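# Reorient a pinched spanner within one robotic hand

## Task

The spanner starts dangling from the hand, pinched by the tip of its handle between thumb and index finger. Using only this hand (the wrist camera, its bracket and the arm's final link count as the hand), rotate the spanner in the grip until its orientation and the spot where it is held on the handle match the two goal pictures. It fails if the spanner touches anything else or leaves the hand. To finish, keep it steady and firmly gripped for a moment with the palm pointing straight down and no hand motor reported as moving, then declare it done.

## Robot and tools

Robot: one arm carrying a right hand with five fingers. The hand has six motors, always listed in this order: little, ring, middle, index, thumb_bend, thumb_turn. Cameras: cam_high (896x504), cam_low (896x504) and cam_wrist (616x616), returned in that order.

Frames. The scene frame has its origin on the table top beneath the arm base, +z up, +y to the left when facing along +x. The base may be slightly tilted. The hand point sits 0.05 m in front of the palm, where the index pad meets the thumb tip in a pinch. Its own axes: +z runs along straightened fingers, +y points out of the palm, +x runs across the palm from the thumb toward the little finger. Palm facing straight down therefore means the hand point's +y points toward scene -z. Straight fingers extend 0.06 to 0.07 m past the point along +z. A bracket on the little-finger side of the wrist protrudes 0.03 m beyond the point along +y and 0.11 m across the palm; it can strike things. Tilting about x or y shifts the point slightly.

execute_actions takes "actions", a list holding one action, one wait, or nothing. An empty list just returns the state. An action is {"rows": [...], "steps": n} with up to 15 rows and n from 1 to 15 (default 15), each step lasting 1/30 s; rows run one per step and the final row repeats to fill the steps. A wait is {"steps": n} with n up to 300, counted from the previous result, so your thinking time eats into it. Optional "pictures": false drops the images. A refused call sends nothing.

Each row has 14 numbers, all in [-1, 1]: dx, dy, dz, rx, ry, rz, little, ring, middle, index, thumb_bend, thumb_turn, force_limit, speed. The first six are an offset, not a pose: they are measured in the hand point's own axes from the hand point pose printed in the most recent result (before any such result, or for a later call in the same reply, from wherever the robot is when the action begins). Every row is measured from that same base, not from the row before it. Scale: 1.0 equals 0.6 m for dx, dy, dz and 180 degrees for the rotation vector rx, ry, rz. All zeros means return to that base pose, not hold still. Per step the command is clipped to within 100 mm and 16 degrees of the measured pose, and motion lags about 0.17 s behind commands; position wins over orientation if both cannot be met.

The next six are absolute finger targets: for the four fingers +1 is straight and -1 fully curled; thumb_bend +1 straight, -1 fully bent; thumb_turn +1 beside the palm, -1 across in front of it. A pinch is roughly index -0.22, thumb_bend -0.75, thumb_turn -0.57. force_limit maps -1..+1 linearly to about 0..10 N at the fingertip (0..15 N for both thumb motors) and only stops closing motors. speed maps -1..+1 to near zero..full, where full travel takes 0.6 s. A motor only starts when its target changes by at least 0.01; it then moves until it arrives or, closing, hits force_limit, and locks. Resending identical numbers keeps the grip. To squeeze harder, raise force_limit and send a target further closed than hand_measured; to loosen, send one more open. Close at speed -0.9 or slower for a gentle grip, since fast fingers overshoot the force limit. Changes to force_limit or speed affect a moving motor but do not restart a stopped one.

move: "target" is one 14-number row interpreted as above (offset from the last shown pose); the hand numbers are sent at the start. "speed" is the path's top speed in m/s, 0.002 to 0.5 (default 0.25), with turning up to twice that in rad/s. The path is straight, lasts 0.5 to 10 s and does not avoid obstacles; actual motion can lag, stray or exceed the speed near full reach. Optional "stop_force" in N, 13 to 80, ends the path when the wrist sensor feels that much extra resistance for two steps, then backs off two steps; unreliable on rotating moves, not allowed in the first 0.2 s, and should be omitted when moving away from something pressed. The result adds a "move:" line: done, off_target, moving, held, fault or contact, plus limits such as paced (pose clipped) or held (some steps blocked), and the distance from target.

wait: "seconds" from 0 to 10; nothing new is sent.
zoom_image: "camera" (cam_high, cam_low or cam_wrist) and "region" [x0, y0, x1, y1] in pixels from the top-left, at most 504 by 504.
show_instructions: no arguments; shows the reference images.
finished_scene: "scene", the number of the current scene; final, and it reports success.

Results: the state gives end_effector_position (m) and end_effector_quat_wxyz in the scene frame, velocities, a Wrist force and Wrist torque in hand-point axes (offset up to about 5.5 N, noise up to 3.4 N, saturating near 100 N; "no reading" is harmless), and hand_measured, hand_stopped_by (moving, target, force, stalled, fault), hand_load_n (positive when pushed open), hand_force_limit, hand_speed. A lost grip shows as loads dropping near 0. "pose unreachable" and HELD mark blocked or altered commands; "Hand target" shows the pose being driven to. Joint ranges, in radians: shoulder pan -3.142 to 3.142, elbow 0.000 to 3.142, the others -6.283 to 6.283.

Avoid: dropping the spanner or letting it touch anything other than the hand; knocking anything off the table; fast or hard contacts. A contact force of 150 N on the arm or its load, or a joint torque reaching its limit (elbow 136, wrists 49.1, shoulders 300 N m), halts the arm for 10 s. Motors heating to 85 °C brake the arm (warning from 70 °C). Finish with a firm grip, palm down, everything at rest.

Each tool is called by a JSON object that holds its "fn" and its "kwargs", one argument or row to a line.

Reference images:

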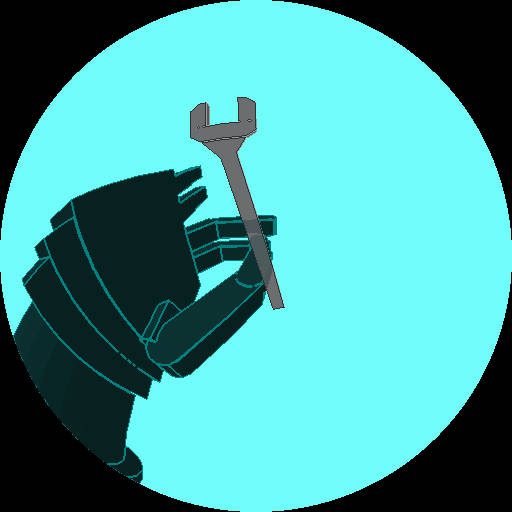

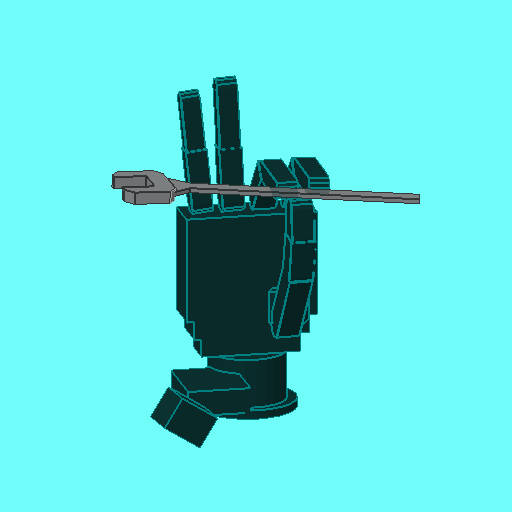

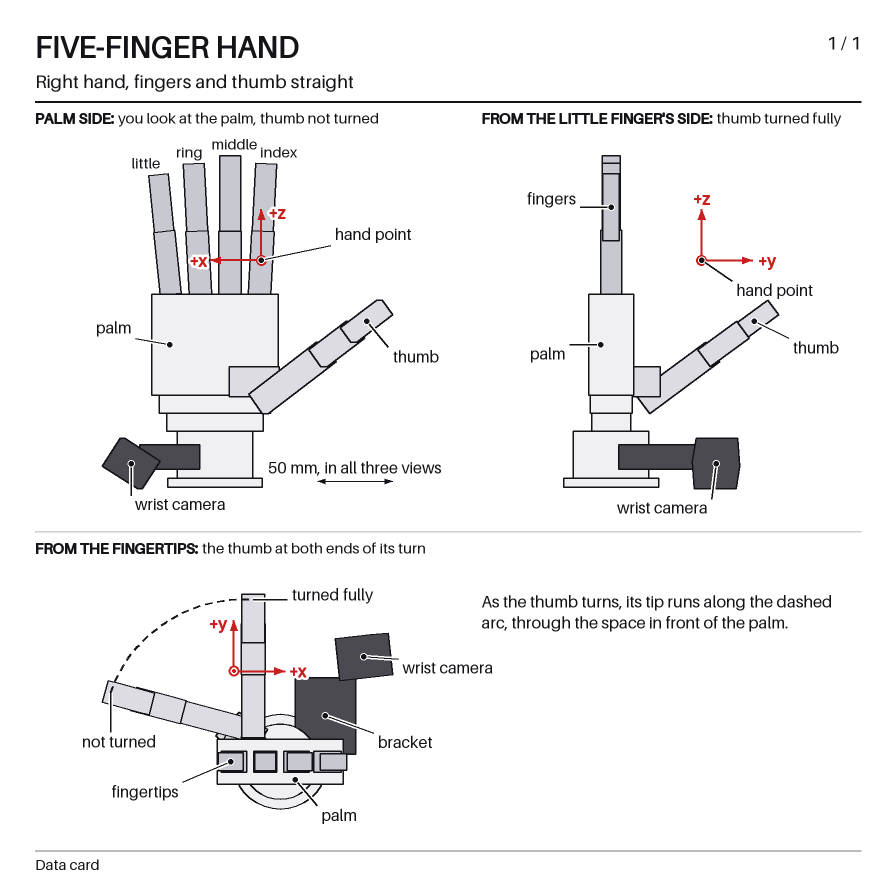

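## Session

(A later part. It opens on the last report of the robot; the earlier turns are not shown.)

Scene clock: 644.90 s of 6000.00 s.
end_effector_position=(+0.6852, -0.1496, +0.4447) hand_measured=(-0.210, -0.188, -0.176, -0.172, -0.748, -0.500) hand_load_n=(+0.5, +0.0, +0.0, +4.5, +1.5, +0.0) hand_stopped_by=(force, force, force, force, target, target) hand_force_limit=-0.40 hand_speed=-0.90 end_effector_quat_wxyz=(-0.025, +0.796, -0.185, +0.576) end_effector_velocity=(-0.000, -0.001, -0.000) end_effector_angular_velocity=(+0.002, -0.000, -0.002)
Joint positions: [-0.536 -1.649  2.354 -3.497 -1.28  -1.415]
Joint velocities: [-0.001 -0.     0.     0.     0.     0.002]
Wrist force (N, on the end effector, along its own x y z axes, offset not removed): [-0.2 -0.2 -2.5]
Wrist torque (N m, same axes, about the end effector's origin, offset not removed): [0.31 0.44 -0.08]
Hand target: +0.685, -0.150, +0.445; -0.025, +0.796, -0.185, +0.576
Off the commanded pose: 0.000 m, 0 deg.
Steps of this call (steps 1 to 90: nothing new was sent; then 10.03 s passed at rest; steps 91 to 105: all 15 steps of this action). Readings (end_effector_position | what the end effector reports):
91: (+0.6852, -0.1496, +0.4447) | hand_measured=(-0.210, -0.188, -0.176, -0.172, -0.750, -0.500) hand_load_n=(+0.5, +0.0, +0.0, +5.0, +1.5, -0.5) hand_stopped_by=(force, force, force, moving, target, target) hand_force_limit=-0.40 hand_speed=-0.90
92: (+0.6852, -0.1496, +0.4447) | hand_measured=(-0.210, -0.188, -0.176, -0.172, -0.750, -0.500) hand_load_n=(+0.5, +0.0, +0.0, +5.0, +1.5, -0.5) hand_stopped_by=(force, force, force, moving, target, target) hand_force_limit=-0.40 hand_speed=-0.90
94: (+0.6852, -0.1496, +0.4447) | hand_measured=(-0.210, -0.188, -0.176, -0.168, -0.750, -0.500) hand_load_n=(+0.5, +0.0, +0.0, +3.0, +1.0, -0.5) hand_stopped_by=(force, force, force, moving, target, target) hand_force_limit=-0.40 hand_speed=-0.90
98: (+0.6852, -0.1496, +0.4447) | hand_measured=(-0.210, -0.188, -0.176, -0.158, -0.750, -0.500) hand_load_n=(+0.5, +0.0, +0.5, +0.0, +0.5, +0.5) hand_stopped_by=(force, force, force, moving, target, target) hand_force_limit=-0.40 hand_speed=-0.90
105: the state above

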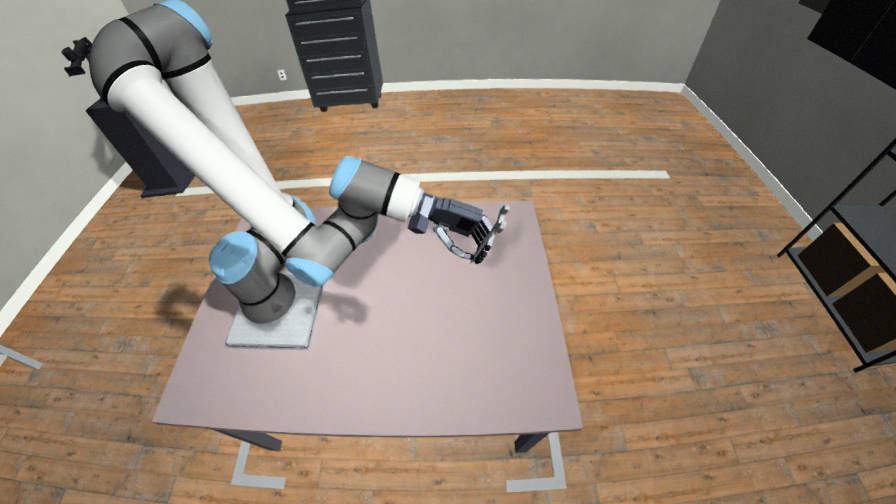

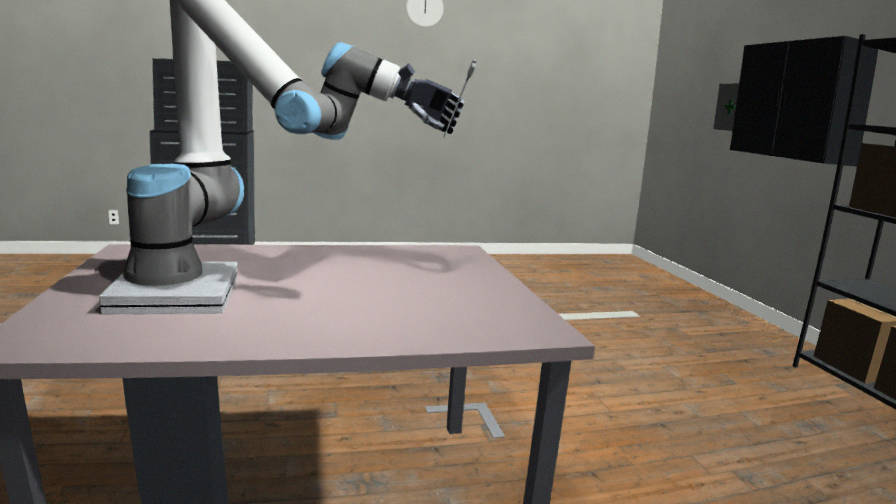

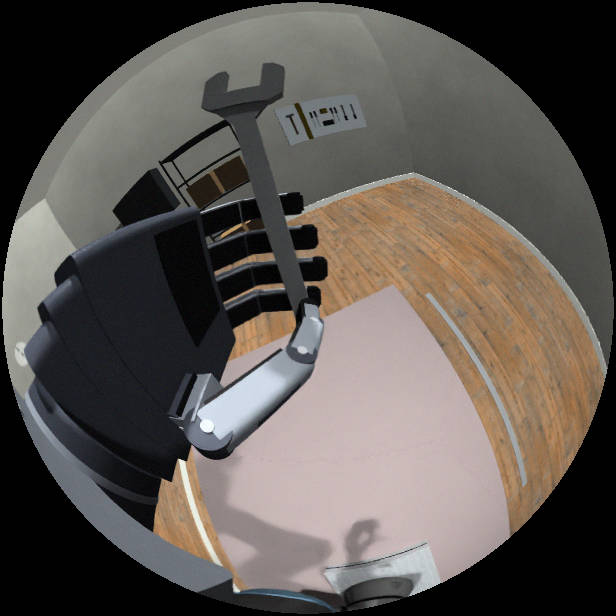

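{"fn": "execute_actions", "kwargs": {
  "actions": [
    {"rows": [[0, 0, 0, 0, 0, 0, -0.3, -0.165, -0.15, -0.22, -0.75, -0.5, -0.4, -0.9],[0, 0, 0, 0, 0, 0, -0.3, -0.165, -0.15, -0.22, -0.75, -0.5, -0.4, -0.9],[0, 0, 0, 0, 0, 0, -0.3, -0.165, -0.15, -0.162, -0.75, -0.5, -0.4, -0.9],[0, 0, 0, 0, 0, 0, -0.3, -0.165, -0.15, -0.162, -0.75, -0.5, -0.4, -0.9],[0, 0, 0, 0, 0, 0, -0.3, -0.165, -0.15, -0.162, -0.75, -0.5, -0.4, -0.9],[0, 0, 0, 0, 0, 0, -0.3, -0.165, -0.15, -0.162, -0.75, -0.5, -0.4, -0.9],[0, 0, 0, 0, 0, 0, -0.3, -0.165, -0.15, -0.162, -0.75, -0.5, -0.4, -0.9],[0, 0, 0, 0, 0, 0, -0.3, -0.165, -0.15, -0.162, -0.75, -0.5, -0.4, -0.9],[0, 0, 0, 0, 0, 0, -0.3, -0.165, -0.15, -0.22, -0.75, -0.5, -0.4, -0.9]], "steps": 15}
  ]
}}

Scene clock: 657.33 s of 6000.00 s.
end_effector_position=(+0.6852, -0.1495, +0.4447) hand_measured=(-0.210, -0.164, -0.150, -0.172, -0.750, -0.500) hand_load_n=(+0.5, +0.0, +0.0, +4.0, +1.5, +0.0) hand_stopped_by=(force, target, target, force, target, target) hand_force_limit=-0.40 hand_speed=-0.90 end_effector_quat_wxyz=(-0.025, +0.796, -0.185, +0.576) end_effector_velocity=(-0.001, -0.001, +0.001) end_effector_angular_velocity=(-0.002, -0.001, -0.001)
Joint positions: [-0.536 -1.649  2.354 -3.497 -1.28  -1.415]
Joint velocities: [-0.001 -0.002  0.    -0.    -0.    -0.001]
Wrist force (N, on the end effector, along its own x y z axes, offset not removed): [-1.1 0.7 1.8]
Wrist torque (N m, same axes, about the end effector's origin, offset not removed): [0.23 0.37 -0.05]
Hand target: +0.685, -0.150, +0.445; -0.025, +0.796, -0.185, +0.576
Off the commanded pose: 0.000 m, 0 deg.
Steps of this call (steps 1 to 90: nothing new was sent; then 8.93 s passed at rest; steps 91 to 105: all 15 steps of this action). Readings (end_effector_position | what the end effector reports):
91: (+0.6852, -0.1495, +0.4447) | hand_measured=(-0.210, -0.188, -0.176, -0.172, -0.748, -0.500) hand_load_n=(+0.5, +0.0, +0.0, +4.5, +1.5, +0.0) hand_stopped_by=(force, moving, moving, force, target, target) hand_force_limit=-0.40 hand_speed=-0.90
92: (+0.6852, -0.1495, +0.4447) | hand_measured=(-0.210, -0.188, -0.176, -0.172, -0.748, -0.500) hand_load_n=(+0.5, +0.0, +0.0, +4.5, +1.5, +0.0) hand_stopped_by=(force, moving, moving, force, target, target) hand_force_limit=-0.40 hand_speed=-0.90
94: (+0.6852, -0.1495, +0.4447) | hand_measured=(-0.210, -0.184, -0.172, -0.172, -0.748, -0.500) hand_load_n=(+0.5, +0.0, +0.0, +4.5, +1.5, +0.0) hand_stopped_by=(force, moving, moving, moving, target, target) hand_force_limit=-0.40 hand_speed=-0.90
98: (+0.6852, -0.1495, +0.4447) | hand_measured=(-0.210, -0.164, -0.150, -0.162, -0.750, -0.500) hand_load_n=(+0.5, +0.0, +0.0, +1.0, +0.5, +0.5) hand_stopped_by=(force, moving, moving, moving, target, target) hand_force_limit=-0.40 hand_speed=-0.90
105: the state above

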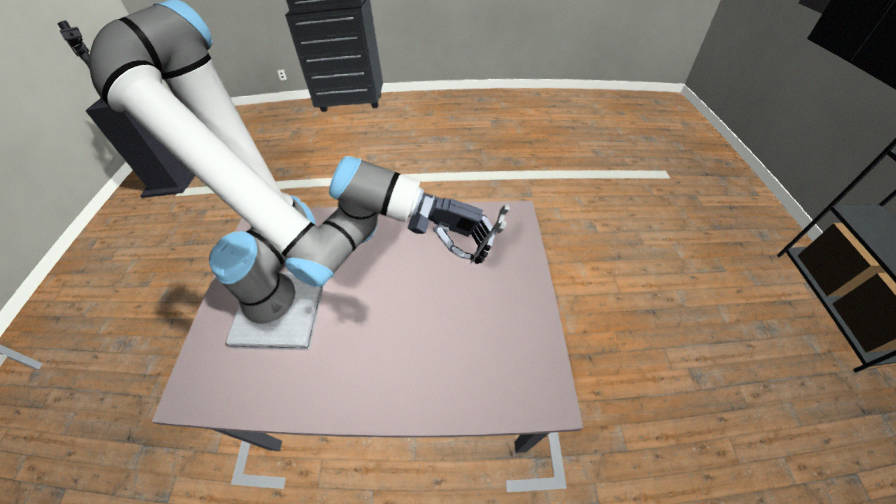

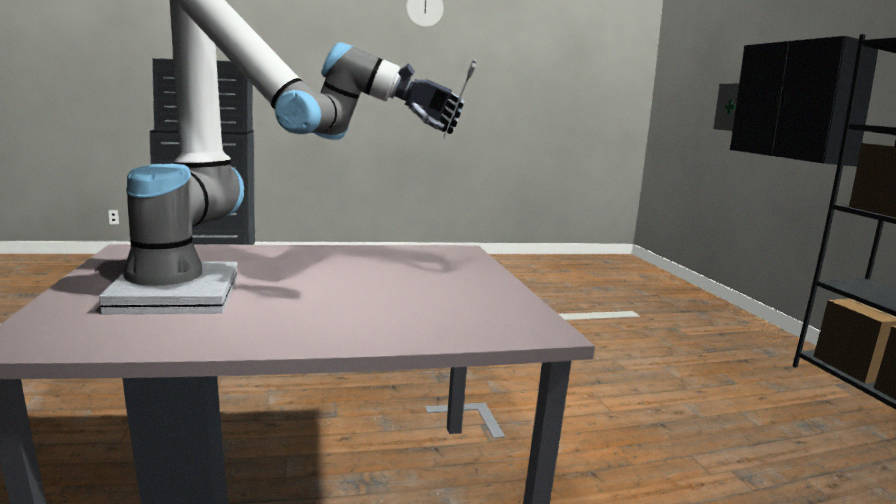

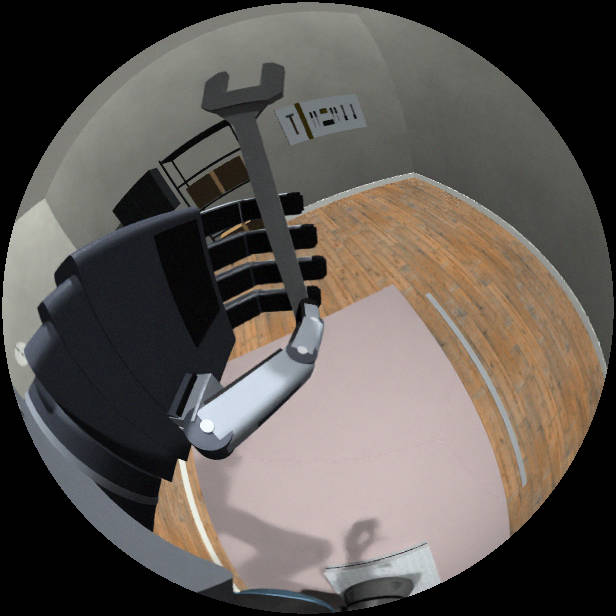

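{"fn": "execute_actions", "kwargs": {
  "actions": [
    {"rows": [[0, 0, 0, 0, 0, 0, -0.3, -0.165, -0.15, -0.159, -0.75, -0.5, -0.4, -0.9],[0, 0, 0, 0, 0, 0, -0.3, -0.165, -0.15, -0.159, -0.75, -0.5, -0.4, -0.9],[0, 0, 0, 0, 0, 0, -0.3, -0.165, -0.15, -0.159, -0.75, -0.5, -0.4, -0.9],[0, 0, 0, 0, 0, 0, -0.3, -0.165, -0.15, -0.159, -0.75, -0.5, -0.4, -0.9],[0, 0, 0, 0, 0, 0, -0.3, -0.165, -0.15, -0.159, -0.75, -0.5, -0.4, -0.9],[0, 0, 0, 0, 0, 0, -0.3, -0.165, -0.15, -0.22, -0.75, -0.5, -0.4, -0.9]], "steps": 15}
  ]
}}

Scene clock: 670.17 s of 6000.00 s.
end_effector_position=(+0.6852, -0.1496, +0.4447) hand_measured=(-0.210, -0.164, -0.150, -0.172, -0.750, -0.500) hand_load_n=(+0.5, +0.0, +0.0, +4.5, +1.5, +0.0) hand_stopped_by=(force, target, target, force, target, target) hand_force_limit=-0.40 hand_speed=-0.90 end_effector_quat_wxyz=(-0.025, +0.796, -0.185, +0.576) end_effector_velocity=(+0.000, +0.001, -0.000) end_effector_angular_velocity=(-0.000, +0.001, +0.002)
Joint positions: [-0.536 -1.649  2.354 -3.497 -1.28  -1.415]
Joint velocities: [ 0.002  0.001 -0.    -0.    -0.    -0.   ]
Wrist force (N, on the end effector, along its own x y z axes, offset not removed): [-2.3 -4.8 1.4]
Wrist torque (N m, same axes, about the end effector's origin, offset not removed): [-0.53 0.60 -0.28]
Hand target: +0.685, -0.150, +0.445; -0.025, +0.796, -0.185, +0.576
Off the commanded pose: 0.000 m, 0 deg.
Steps of this call (steps 1 to 90: nothing new was sent; then 9.33 s passed at rest; steps 91 to 105: all 15 steps of this action). Readings (end_effector_position | what the end effector reports):
91: (+0.6852, -0.1496, +0.4447) | hand_measured=(-0.210, -0.164, -0.150, -0.172, -0.750, -0.500) hand_load_n=(+0.5, +0.0, +0.0, +4.0, +1.5, +0.0) hand_stopped_by=(force, target, target, moving, target, target) hand_force_limit=-0.40 hand_speed=-0.90
92: (+0.6852, -0.1496, +0.4447) | hand_measured=(-0.210, -0.164, -0.150, -0.172, -0.750, -0.500) hand_load_n=(+0.5, +0.0, +0.0, +4.0, +1.5, +0.0) hand_stopped_by=(force, target, target, moving, target, target) hand_force_limit=-0.40 hand_speed=-0.90
94: (+0.6852, -0.1496, +0.4447) | hand_measured=(-0.210, -0.164, -0.150, -0.166, -0.750, -0.500) hand_load_n=(+0.5, +0.0, +0.0, +2.5, +1.0, +0.0) hand_stopped_by=(force, target, target, moving, target, target) hand_force_limit=-0.40 hand_speed=-0.90
98: (+0.6852, -0.1496, +0.4447) | hand_measured=(-0.210, -0.164, -0.150, -0.168, -0.750, -0.500) hand_load_n=(+0.5, +0.0, +0.0, +3.0, +1.0, +0.5) hand_stopped_by=(force, target, target, moving, target, target) hand_force_limit=-0.40 hand_speed=-0.90
105: the state above

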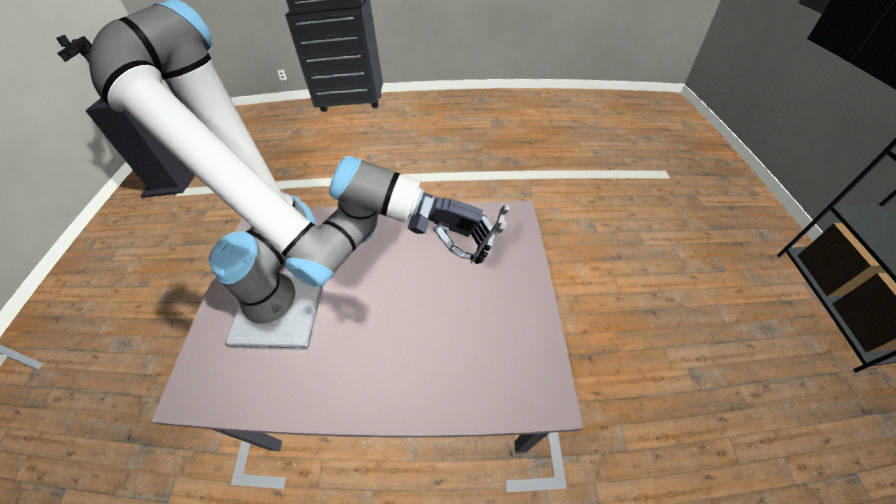

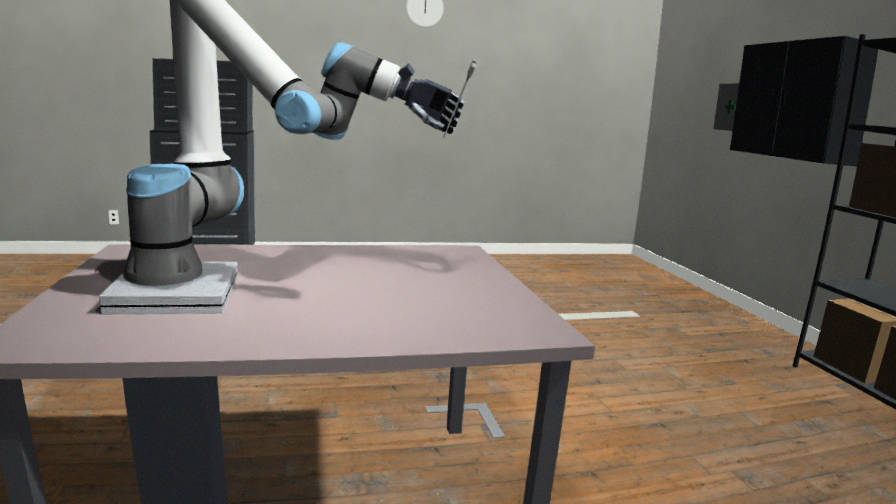

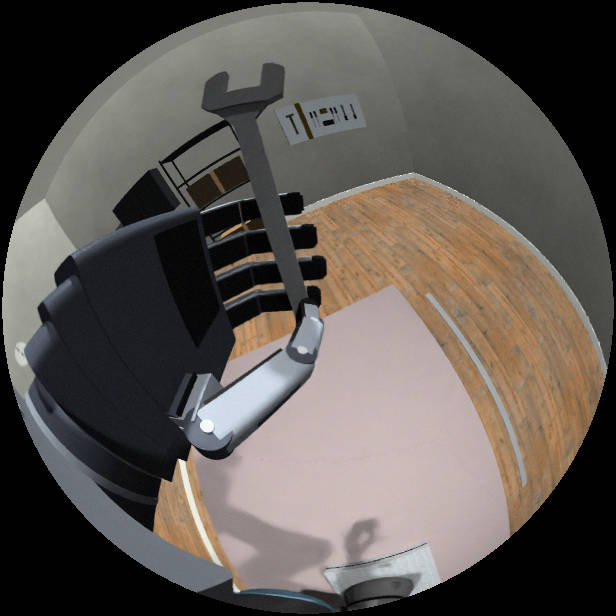

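{"fn": "execute_actions", "kwargs": {
  "actions": [
    {"rows": [[0, 0, 0, 0, 0, 0, -0.3, -0.165, -0.15, -0.158, -0.75, -0.5, -0.4, -0.9],[0, 0, 0, 0, 0, 0, -0.3, -0.165, -0.15, -0.158, -0.75, -0.5, -0.4, -0.9],[0, 0, 0, 0, 0, 0, -0.3, -0.165, -0.15, -0.158, -0.75, -0.5, -0.4, -0.9],[0, 0, 0, 0, 0, 0, -0.3, -0.165, -0.15, -0.158, -0.75, -0.5, -0.4, -0.9],[0, 0, 0, 0, 0, 0, -0.3, -0.165, -0.15, -0.158, -0.75, -0.5, -0.4, -0.9],[0, 0, 0, 0, 0, 0, -0.3, -0.165, -0.15, -0.158, -0.75, -0.5, -0.4, -0.9],[0, 0, 0, 0, 0, 0, -0.3, -0.165, -0.15, -0.158, -0.75, -0.5, -0.4, -0.9],[0, 0, 0, 0, 0, 0, -0.3, -0.165, -0.15, -0.22, -0.75, -0.5, -0.4, -0.9]], "steps": 15}
  ]
}}

Scene clock: 682.07 s of 6000.00 s.
end_effector_position=(+0.6852, -0.1495, +0.4447) hand_measured=(-0.210, -0.164, -0.150, -0.172, -0.750, -0.500) hand_load_n=(+0.5, +0.0, +0.0, +4.5, +1.5, +0.5) hand_stopped_by=(force, target, target, force, target, target) hand_force_limit=-0.40 hand_speed=-0.90 end_effector_quat_wxyz=(-0.025, +0.796, -0.185, +0.576) end_effector_velocity=(+0.000, +0.000, -0.000) end_effector_angular_velocity=(+0.001, +0.000, -0.000)
Joint positions: [-0.536 -1.649  2.354 -3.497 -1.28  -1.415]
Joint velocities: [ 0.     0.    -0.     0.    -0.     0.001]
Wrist force (N, on the end effector, along its own x y z axes, offset not removed): [1.9 -1.9 0.5]
Wrist torque (N m, same axes, about the end effector's origin, offset not removed): [0.02 0.01 -0.05]
Hand target: +0.685, -0.150, +0.445; -0.025, +0.796, -0.185, +0.576
Off the commanded pose: 0.000 m, 0 deg.
Steps of this call (steps 1 to 90: nothing new was sent; then 8.40 s passed at rest; steps 91 to 105: all 15 steps of this action). Readings (end_effector_position | what the end effector reports):
91: (+0.6852, -0.1495, +0.4447) | hand_measured=(-0.210, -0.164, -0.150, -0.172, -0.750, -0.500) hand_load_n=(+0.5, +0.0, +0.0, +4.5, +1.5, +0.0) hand_stopped_by=(force, target, target, moving, target, target) hand_force_limit=-0.40 hand_speed=-0.90
92: (+0.6852, -0.1495, +0.4447) | hand_measured=(-0.210, -0.164, -0.150, -0.172, -0.750, -0.500) hand_load_n=(+0.5, +0.0, +0.0, +4.5, +1.5, +0.0) hand_stopped_by=(force, target, target, moving, target, target) hand_force_limit=-0.40 hand_speed=-0.90
94: (+0.6852, -0.1495, +0.4447) | hand_measured=(-0.210, -0.164, -0.150, -0.168, -0.750, -0.500) hand_load_n=(+0.5, +0.0, +0.0, +3.0, +1.0, +0.5) hand_stopped_by=(force, target, target, moving, target, target) hand_force_limit=-0.40 hand_speed=-0.90
98: (+0.6852, -0.1495, +0.4447) | hand_measured=(-0.210, -0.164, -0.150, -0.158, -0.750, -0.500) hand_load_n=(+0.5, +0.0, +0.0, +0.5, +0.5, +0.5) hand_stopped_by=(force, target, target, moving, target, target) hand_force_limit=-0.40 hand_speed=-0.90
105: the state above

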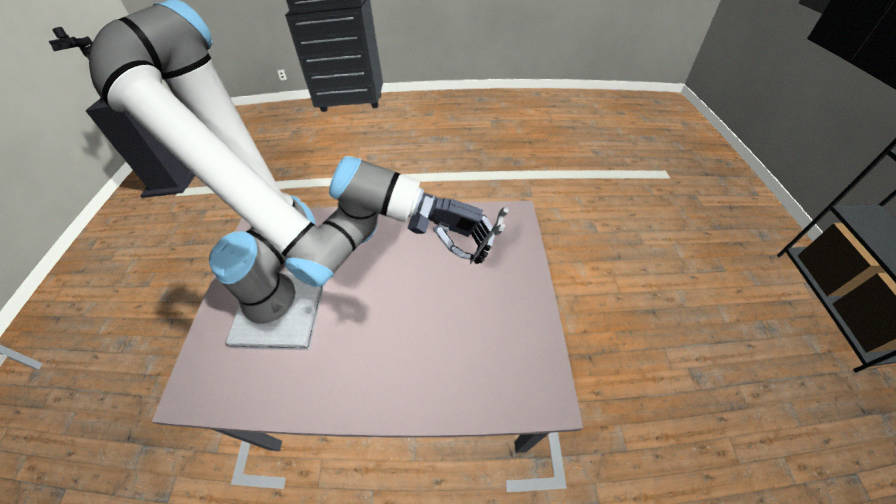

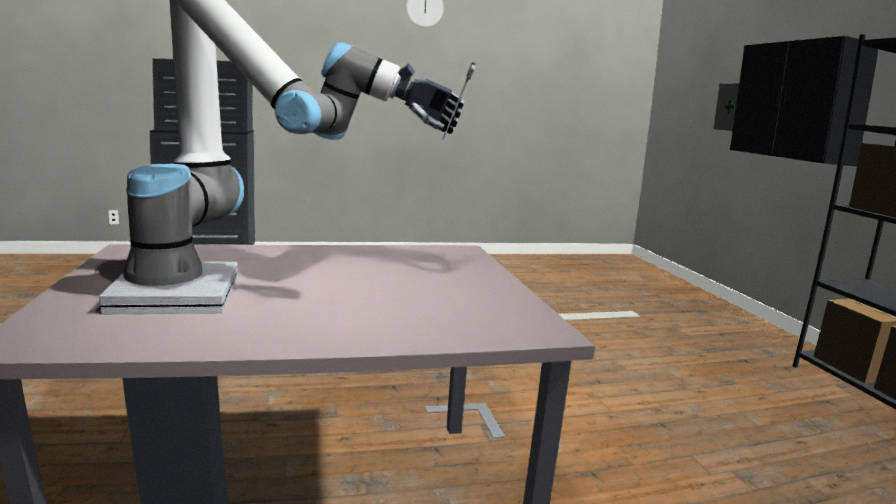

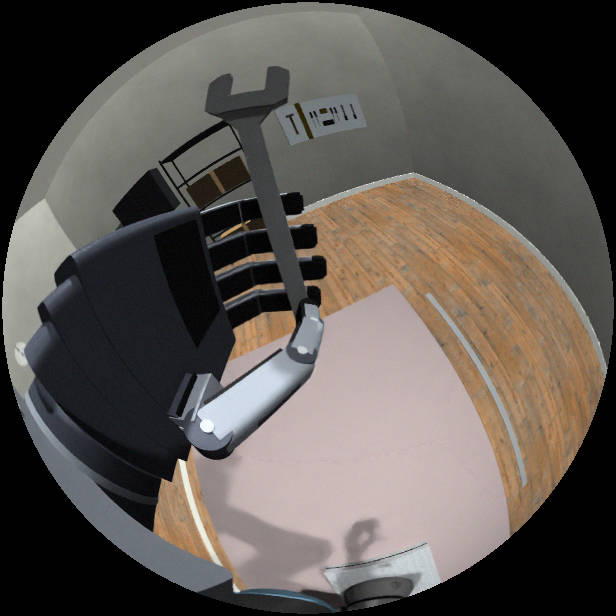

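{"fn": "execute_actions", "kwargs": {
  "actions": [
    {"rows": [[0, 0, 0, 0, 0, -0.007, -0.3, -0.165, -0.15, -0.22, -0.75, -0.5, -0.4, -0.9],[0, 0, 0, 0, 0, -0.014, -0.3, -0.165, -0.15, -0.22, -0.75, -0.5, -0.4, -0.9],[0, 0, 0, 0, 0, -0.021, -0.3, -0.165, -0.15, -0.22, -0.75, -0.5, -0.4, -0.9],[0, 0, 0, 0, 0, -0.028, -0.3, -0.165, -0.15, -0.22, -0.75, -0.5, -0.4, -0.9]], "steps": 15}
  ],
  "pictures": false
}}

{"fn": "execute_actions", "kwargs": {
  "actions": [
    {"rows": [[0, 0, 0, 0, 0, 0, -0.3, -0.165, -0.15, -0.158, -0.75, -0.5, -0.4, -0.9],[0, 0, 0, 0, 0, 0, -0.3, -0.165, -0.15, -0.158, -0.75, -0.5, -0.4, -0.9],[0, 0, 0, 0, 0, 0, -0.3, -0.165, -0.15, -0.158, -0.75, -0.5, -0.4, -0.9],[0, 0, 0, 0, 0, 0, -0.3, -0.165, -0.15, -0.158, -0.75, -0.5, -0.4, -0.9],[0, 0, 0, 0, 0, 0, -0.3, -0.165, -0.15, -0.158, -0.75, -0.5, -0.4, -0.9],[0, 0, 0, 0, 0, 0, -0.3, -0.165, -0.15, -0.158, -0.75, -0.5, -0.4, -0.9],[0, 0, 0, 0, 0, 0, -0.3, -0.165, -0.15, -0.158, -0.75, -0.5, -0.4, -0.9],[0, 0, 0, 0, 0, 0, -0.3, -0.165, -0.15, -0.22, -0.75, -0.5, -0.4, -0.9]], "steps": 15}
  ]
}}

Scene clock: 707.53 s of 6000.00 s.
end_effector_position=(+0.6852, -0.1495, +0.4447) hand_measured=(-0.210, -0.164, -0.150, -0.172, -0.750, -0.500) hand_load_n=(+0.5, +0.0, +0.0, +4.5, +1.5, +0.5) hand_stopped_by=(force, target, target, force, target, target) hand_force_limit=-0.40 hand_speed=-0.90 end_effector_quat_wxyz=(+0.001, +0.803, -0.150, +0.577) end_effector_velocity=(+0.000, -0.000, -0.001) end_effector_angular_velocity=(-0.007, +0.003, +0.002)
Joint positions: [-0.528 -1.644  2.36  -3.508 -1.286 -1.5  ]
Joint velocities: [ 0.     0.002  0.001 -0.001 -0.001 -0.008]
Wrist force (N, on the end effector, along its own x y z axes, offset not removed): [-4.5 1.2 3.4]
Wrist torque (N m, same axes, about the end effector's origin, offset not removed): [0.30 0.90 -0.21]
Hand target: +0.685, -0.150, +0.445; +0.001, +0.803, -0.149, +0.577
Off the commanded pose: 0.000 m, 0 deg.
Steps of this call (steps 1 to 90: nothing new was sent; then 21.97 s passed at rest; steps 91 to 105: all 15 steps of this action). Readings (end_effector_position | what the end effector reports):
91: (+0.6852, -0.1496, +0.4447) | hand_measured=(-0.210, -0.164, -0.150, -0.172, -0.750, -0.500) hand_load_n=(+0.5, +0.0, +0.0, +4.5, +1.5, +0.5) hand_stopped_by=(force, target, target, force, target, target) hand_force_limit=-0.40 hand_speed=-0.90
92: (+0.6852, -0.1496, +0.4448) | hand_measured=(-0.210, -0.164, -0.150, -0.172, -0.750, -0.500) hand_load_n=(+0.5, +0.0, +0.0, +4.5, +1.5, +0.5) hand_stopped_by=(force, target, target, force, target, target) hand_force_limit=-0.40 hand_speed=-0.90
94: (+0.6853, -0.1496, +0.4449) | hand_measured=(-0.210, -0.164, -0.150, -0.172, -0.750, -0.500) hand_load_n=(+0.5, +0.0, +0.0, +4.5, +1.5, +0.5) hand_stopped_by=(force, target, target, force, target, target) hand_force_limit=-0.40 hand_speed=-0.90
98: (+0.6852, -0.1495, +0.4448) | hand_measured=(-0.210, -0.164, -0.150, -0.172, -0.750, -0.500) hand_load_n=(+0.5, +0.0, +0.0, +4.5, +1.5, +0.5) hand_stopped_by=(force, target, target, force, target, target) hand_force_limit=-0.40 hand_speed=-0.90
105: the state above

Scene clock: 708.03 s of 6000.00 s.
end_effector_position=(+0.6852, -0.1495, +0.4447) hand_measured=(-0.210, -0.164, -0.150, -0.172, -0.750, -0.500) hand_load_n=(+0.5, +0.0, +0.0, +4.0, +1.5, +0.5) hand_stopped_by=(force, target, target, force, target, target) hand_force_limit=-0.40 hand_speed=-0.90 end_effector_quat_wxyz=(+0.001, +0.803, -0.150, +0.577) end_effector_velocity=(+0.000, -0.000, -0.000) end_effector_angular_velocity=(-0.001, +0.001, +0.001)
Joint positions: [-0.528 -1.644  2.361 -3.508 -1.286 -1.5  ]
Joint velocities: [ 0.     0.001 -0.    -0.     0.    -0.002]
Wrist force (N, on the end effector, along its own x y z axes, offset not removed): [-7.8 -2.5 1.3]
Wrist torque (N m, same axes, about the end effector's origin, offset not removed): [-0.15 1.45 -0.66]
Hand target: +0.685, -0.150, +0.445; +0.001, +0.803, -0.150, +0.577
Off the commanded pose: 0.000 m, 0 deg.
Steps of this call (steps 1 to 15: all 15 steps of this action). Readings (end_effector_position | what the end effector reports):
1: (+0.6852, -0.1495, +0.4447) | hand_measured=(-0.210, -0.164, -0.150, -0.172, -0.750, -0.500) hand_load_n=(+0.5, +0.0, +0.0, +4.5, +1.5, +0.5) hand_stopped_by=(force, target, target, moving, target, target) hand_force_limit=-0.40 hand_speed=-0.90
2: (+0.6852, -0.1495, +0.4447) | hand_measured=(-0.210, -0.164, -0.150, -0.172, -0.750, -0.500) hand_load_n=(+0.5, +0.0, +0.0, +4.5, +1.5, +0.5) hand_stopped_by=(force, target, target, moving, target, target) hand_force_limit=-0.40 hand_speed=-0.90
4: (+0.6852, -0.1495, +0.4447) | hand_measured=(-0.210, -0.164, -0.150, -0.168, -0.750, -0.500) hand_load_n=(+0.5, +0.0, +0.0, +2.5, +1.0, +0.5) hand_stopped_by=(force, target, target, moving, target, target) hand_force_limit=-0.40 hand_speed=-0.90
8: (+0.6852, -0.1495, +0.4447) | hand_measured=(-0.210, -0.164, -0.150, -0.158, -0.750, -0.500) hand_load_n=(+0.5, +0.0, +0.0, +0.5, +0.5, +0.5) hand_stopped_by=(force, target, target, moving, target, target) hand_force_limit=-0.40 hand_speed=-0.90
15: the state above

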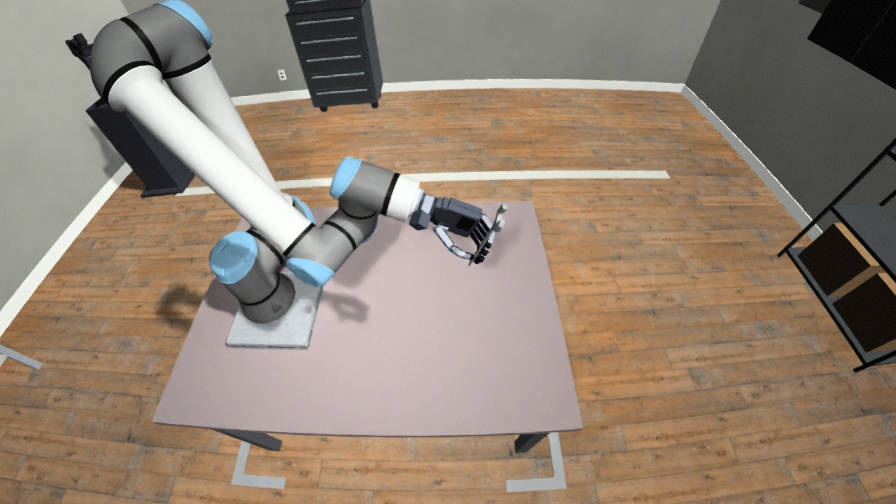

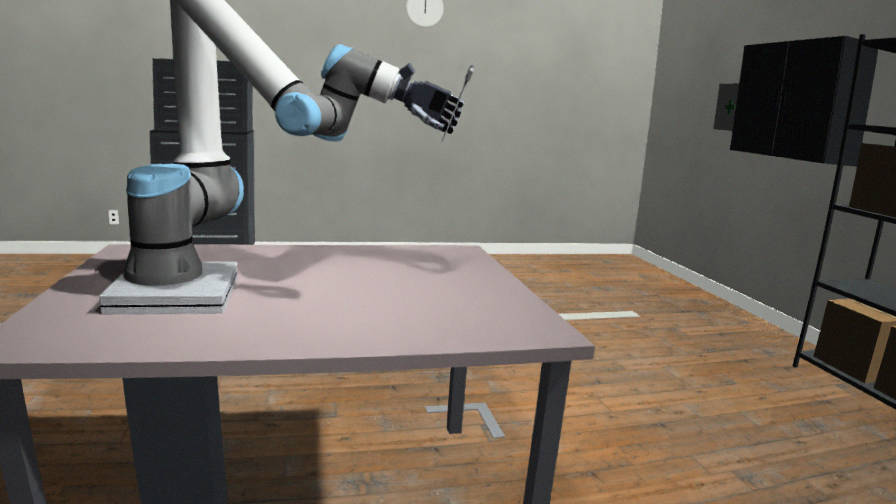

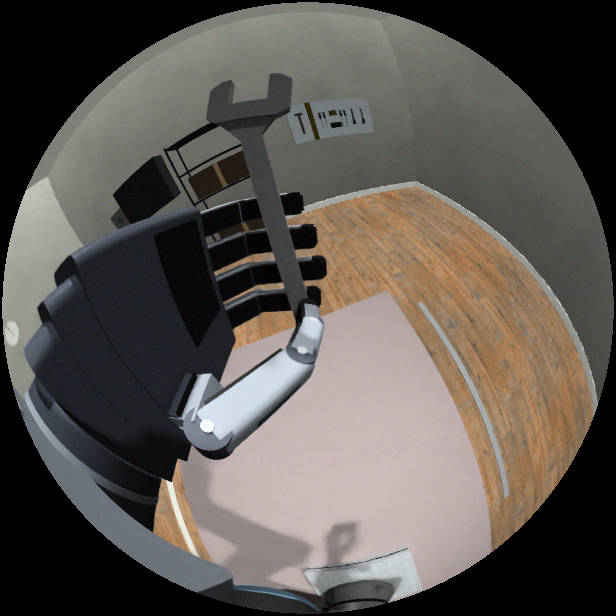

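{"fn": "zoom_image", "kwargs": {
  "camera": "cam_wrist",
  "region": [180, 50, 400, 400]
}}

{"fn": "zoom_image", "kwargs": {
  "camera": "cam_low",
  "region": [380, 50, 500, 160]
}}

Region (180, 50, 400, 400) of cam_wrist's 616x616 image, scaled by 1.440, with more detail than that image has; it fills the left 317 columns of this view, and the rest is white.

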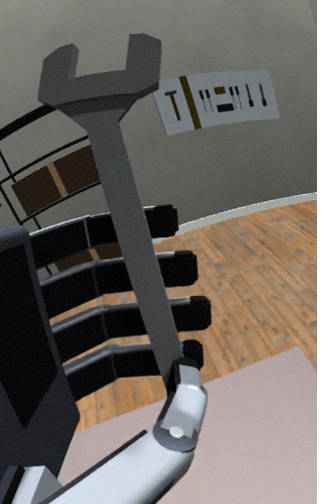

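Region (380, 50, 500, 160) of cam_low's 896x504 image, scaled by 4.200, with more detail than that image has; it fills the top 462 rows of this view, and the rest is white.

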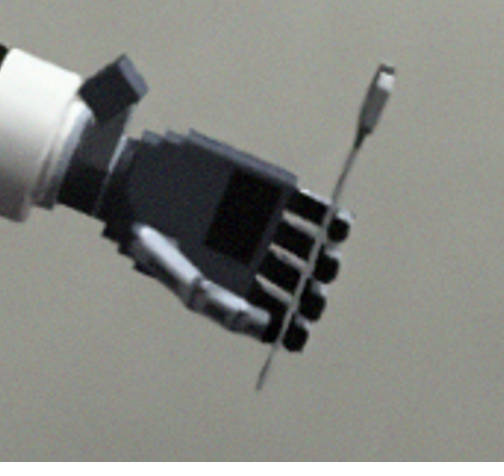

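{"fn": "execute_actions", "kwargs": {
  "actions": [
    {"rows": [[0, 0, 0, 0, 0, 0, -0.3, -0.165, -0.15, -0.158, -0.75, -0.5, -0.4, -0.9],[0, 0, 0, 0, 0, 0, -0.3, -0.165, -0.15, -0.158, -0.75, -0.5, -0.4, -0.9],[0, 0, 0, 0, 0, 0, -0.3, -0.165, -0.15, -0.158, -0.75, -0.5, -0.4, -0.9],[0, 0, 0, 0, 0, 0, -0.3, -0.165, -0.15, -0.158, -0.75, -0.5, -0.4, -0.9],[0, 0, 0, 0, 0, 0, -0.3, -0.165, -0.15, -0.158, -0.75, -0.5, -0.4, -0.9],[0, 0, 0, 0, 0, 0, -0.3, -0.165, -0.15, -0.158, -0.75, -0.5, -0.4, -0.9],[0, 0, 0, 0, 0, 0, -0.3, -0.165, -0.15, -0.158, -0.75, -0.5, -0.4, -0.9],[0, 0, 0, 0, 0, 0, -0.3, -0.165, -0.15, -0.22, -0.75, -0.5, -0.4, -0.9]], "steps": 15}
  ]
}}

{"fn": "zoom_image", "kwargs": {
  "camera": "cam_low",
  "region": [380, 50, 500, 160]
}}

Scene clock: 734.77 s of 6000.00 s.
end_effector_position=(+0.6852, -0.1496, +0.4447) hand_measured=(-0.210, -0.164, -0.150, -0.172, -0.750, -0.500) hand_load_n=(+0.5, +0.0, +0.0, +4.0, +1.5, +0.5) hand_stopped_by=(force, target, target, force, target, target) hand_force_limit=-0.40 hand_speed=-0.90 end_effector_quat_wxyz=(+0.001, +0.803, -0.150, +0.577) end_effector_velocity=(-0.000, -0.001, +0.000) end_effector_angular_velocity=(-0.002, +0.000, +0.000)
Joint positions: [-0.528 -1.644  2.36  -3.508 -1.286 -1.5  ]
Joint velocities: [-0.001 -0.     0.    -0.     0.    -0.003]
Wrist force (N, on the end effector, along its own x y z axes, offset not removed): [0.2 -1.5 -1.1]
Wrist torque (N m, same axes, about the end effector's origin, offset not removed): [0.17 0.32 -0.08]
Hand target: +0.685, -0.150, +0.445; +0.001, +0.803, -0.150, +0.577
Off the commanded pose: 0.000 m, 0 deg.
Steps of this call (steps 1 to 90: nothing new was sent; then 23.23 s passed at rest; steps 91 to 105: all 15 steps of this action). Readings (end_effector_position | what the end effector reports):
91: (+0.6852, -0.1496, +0.4447) | hand_measured=(-0.210, -0.164, -0.150, -0.172, -0.750, -0.500) hand_load_n=(+0.5, +0.0, +0.0, +4.0, +1.5, +0.5) hand_stopped_by=(force, target, target, moving, target, target) hand_force_limit=-0.40 hand_speed=-0.90
92: (+0.6852, -0.1496, +0.4447) | hand_measured=(-0.210, -0.164, -0.150, -0.172, -0.750, -0.500) hand_load_n=(+0.5, +0.0, +0.0, +4.0, +1.5, +0.5) hand_stopped_by=(force, target, target, moving, target, target) hand_force_limit=-0.40 hand_speed=-0.90
94: (+0.6852, -0.1496, +0.4447) | hand_measured=(-0.210, -0.164, -0.150, -0.168, -0.750, -0.500) hand_load_n=(+0.5, +0.0, +0.0, +2.5, +1.0, +0.5) hand_stopped_by=(force, target, target, moving, target, target) hand_force_limit=-0.40 hand_speed=-0.90
98: (+0.6852, -0.1496, +0.4447) | hand_measured=(-0.210, -0.164, -0.150, -0.158, -0.750, -0.500) hand_load_n=(+0.5, +0.0, +0.0, +0.5, +0.5, +0.5) hand_stopped_by=(force, target, target, moving, target, target) hand_force_limit=-0.40 hand_speed=-0.90
105: the state above

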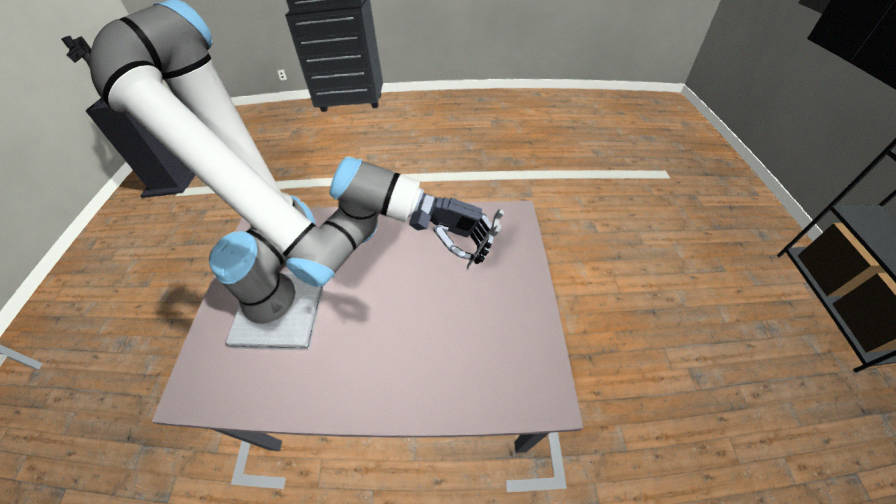

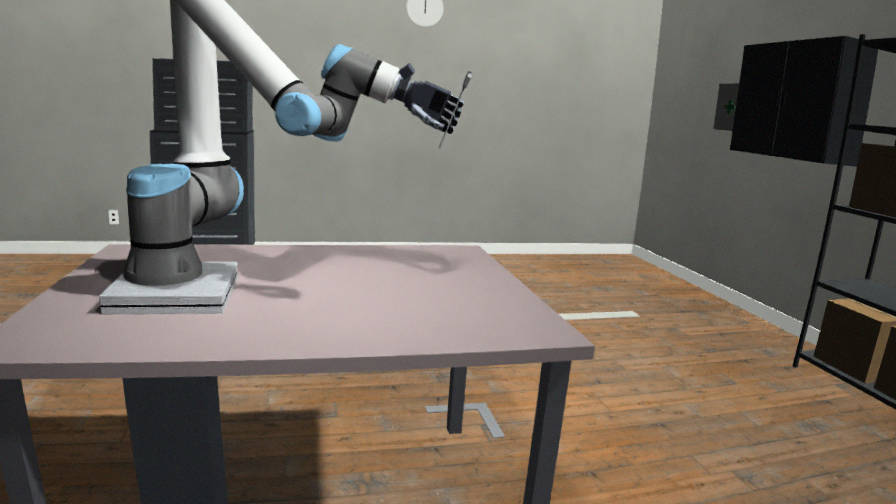

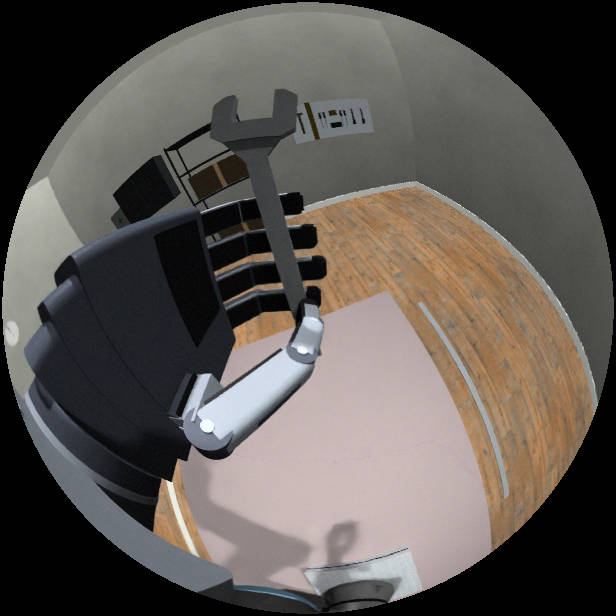

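Region (380, 50, 500, 160) of cam_low's 896x504 image, scaled by 4.200, with more detail than that image has; it fills the top 462 rows of this view, and the rest is white.

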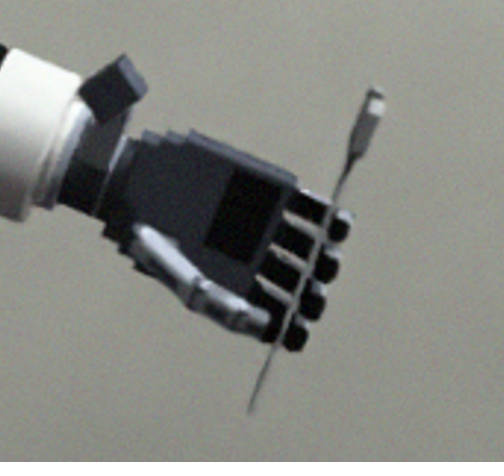

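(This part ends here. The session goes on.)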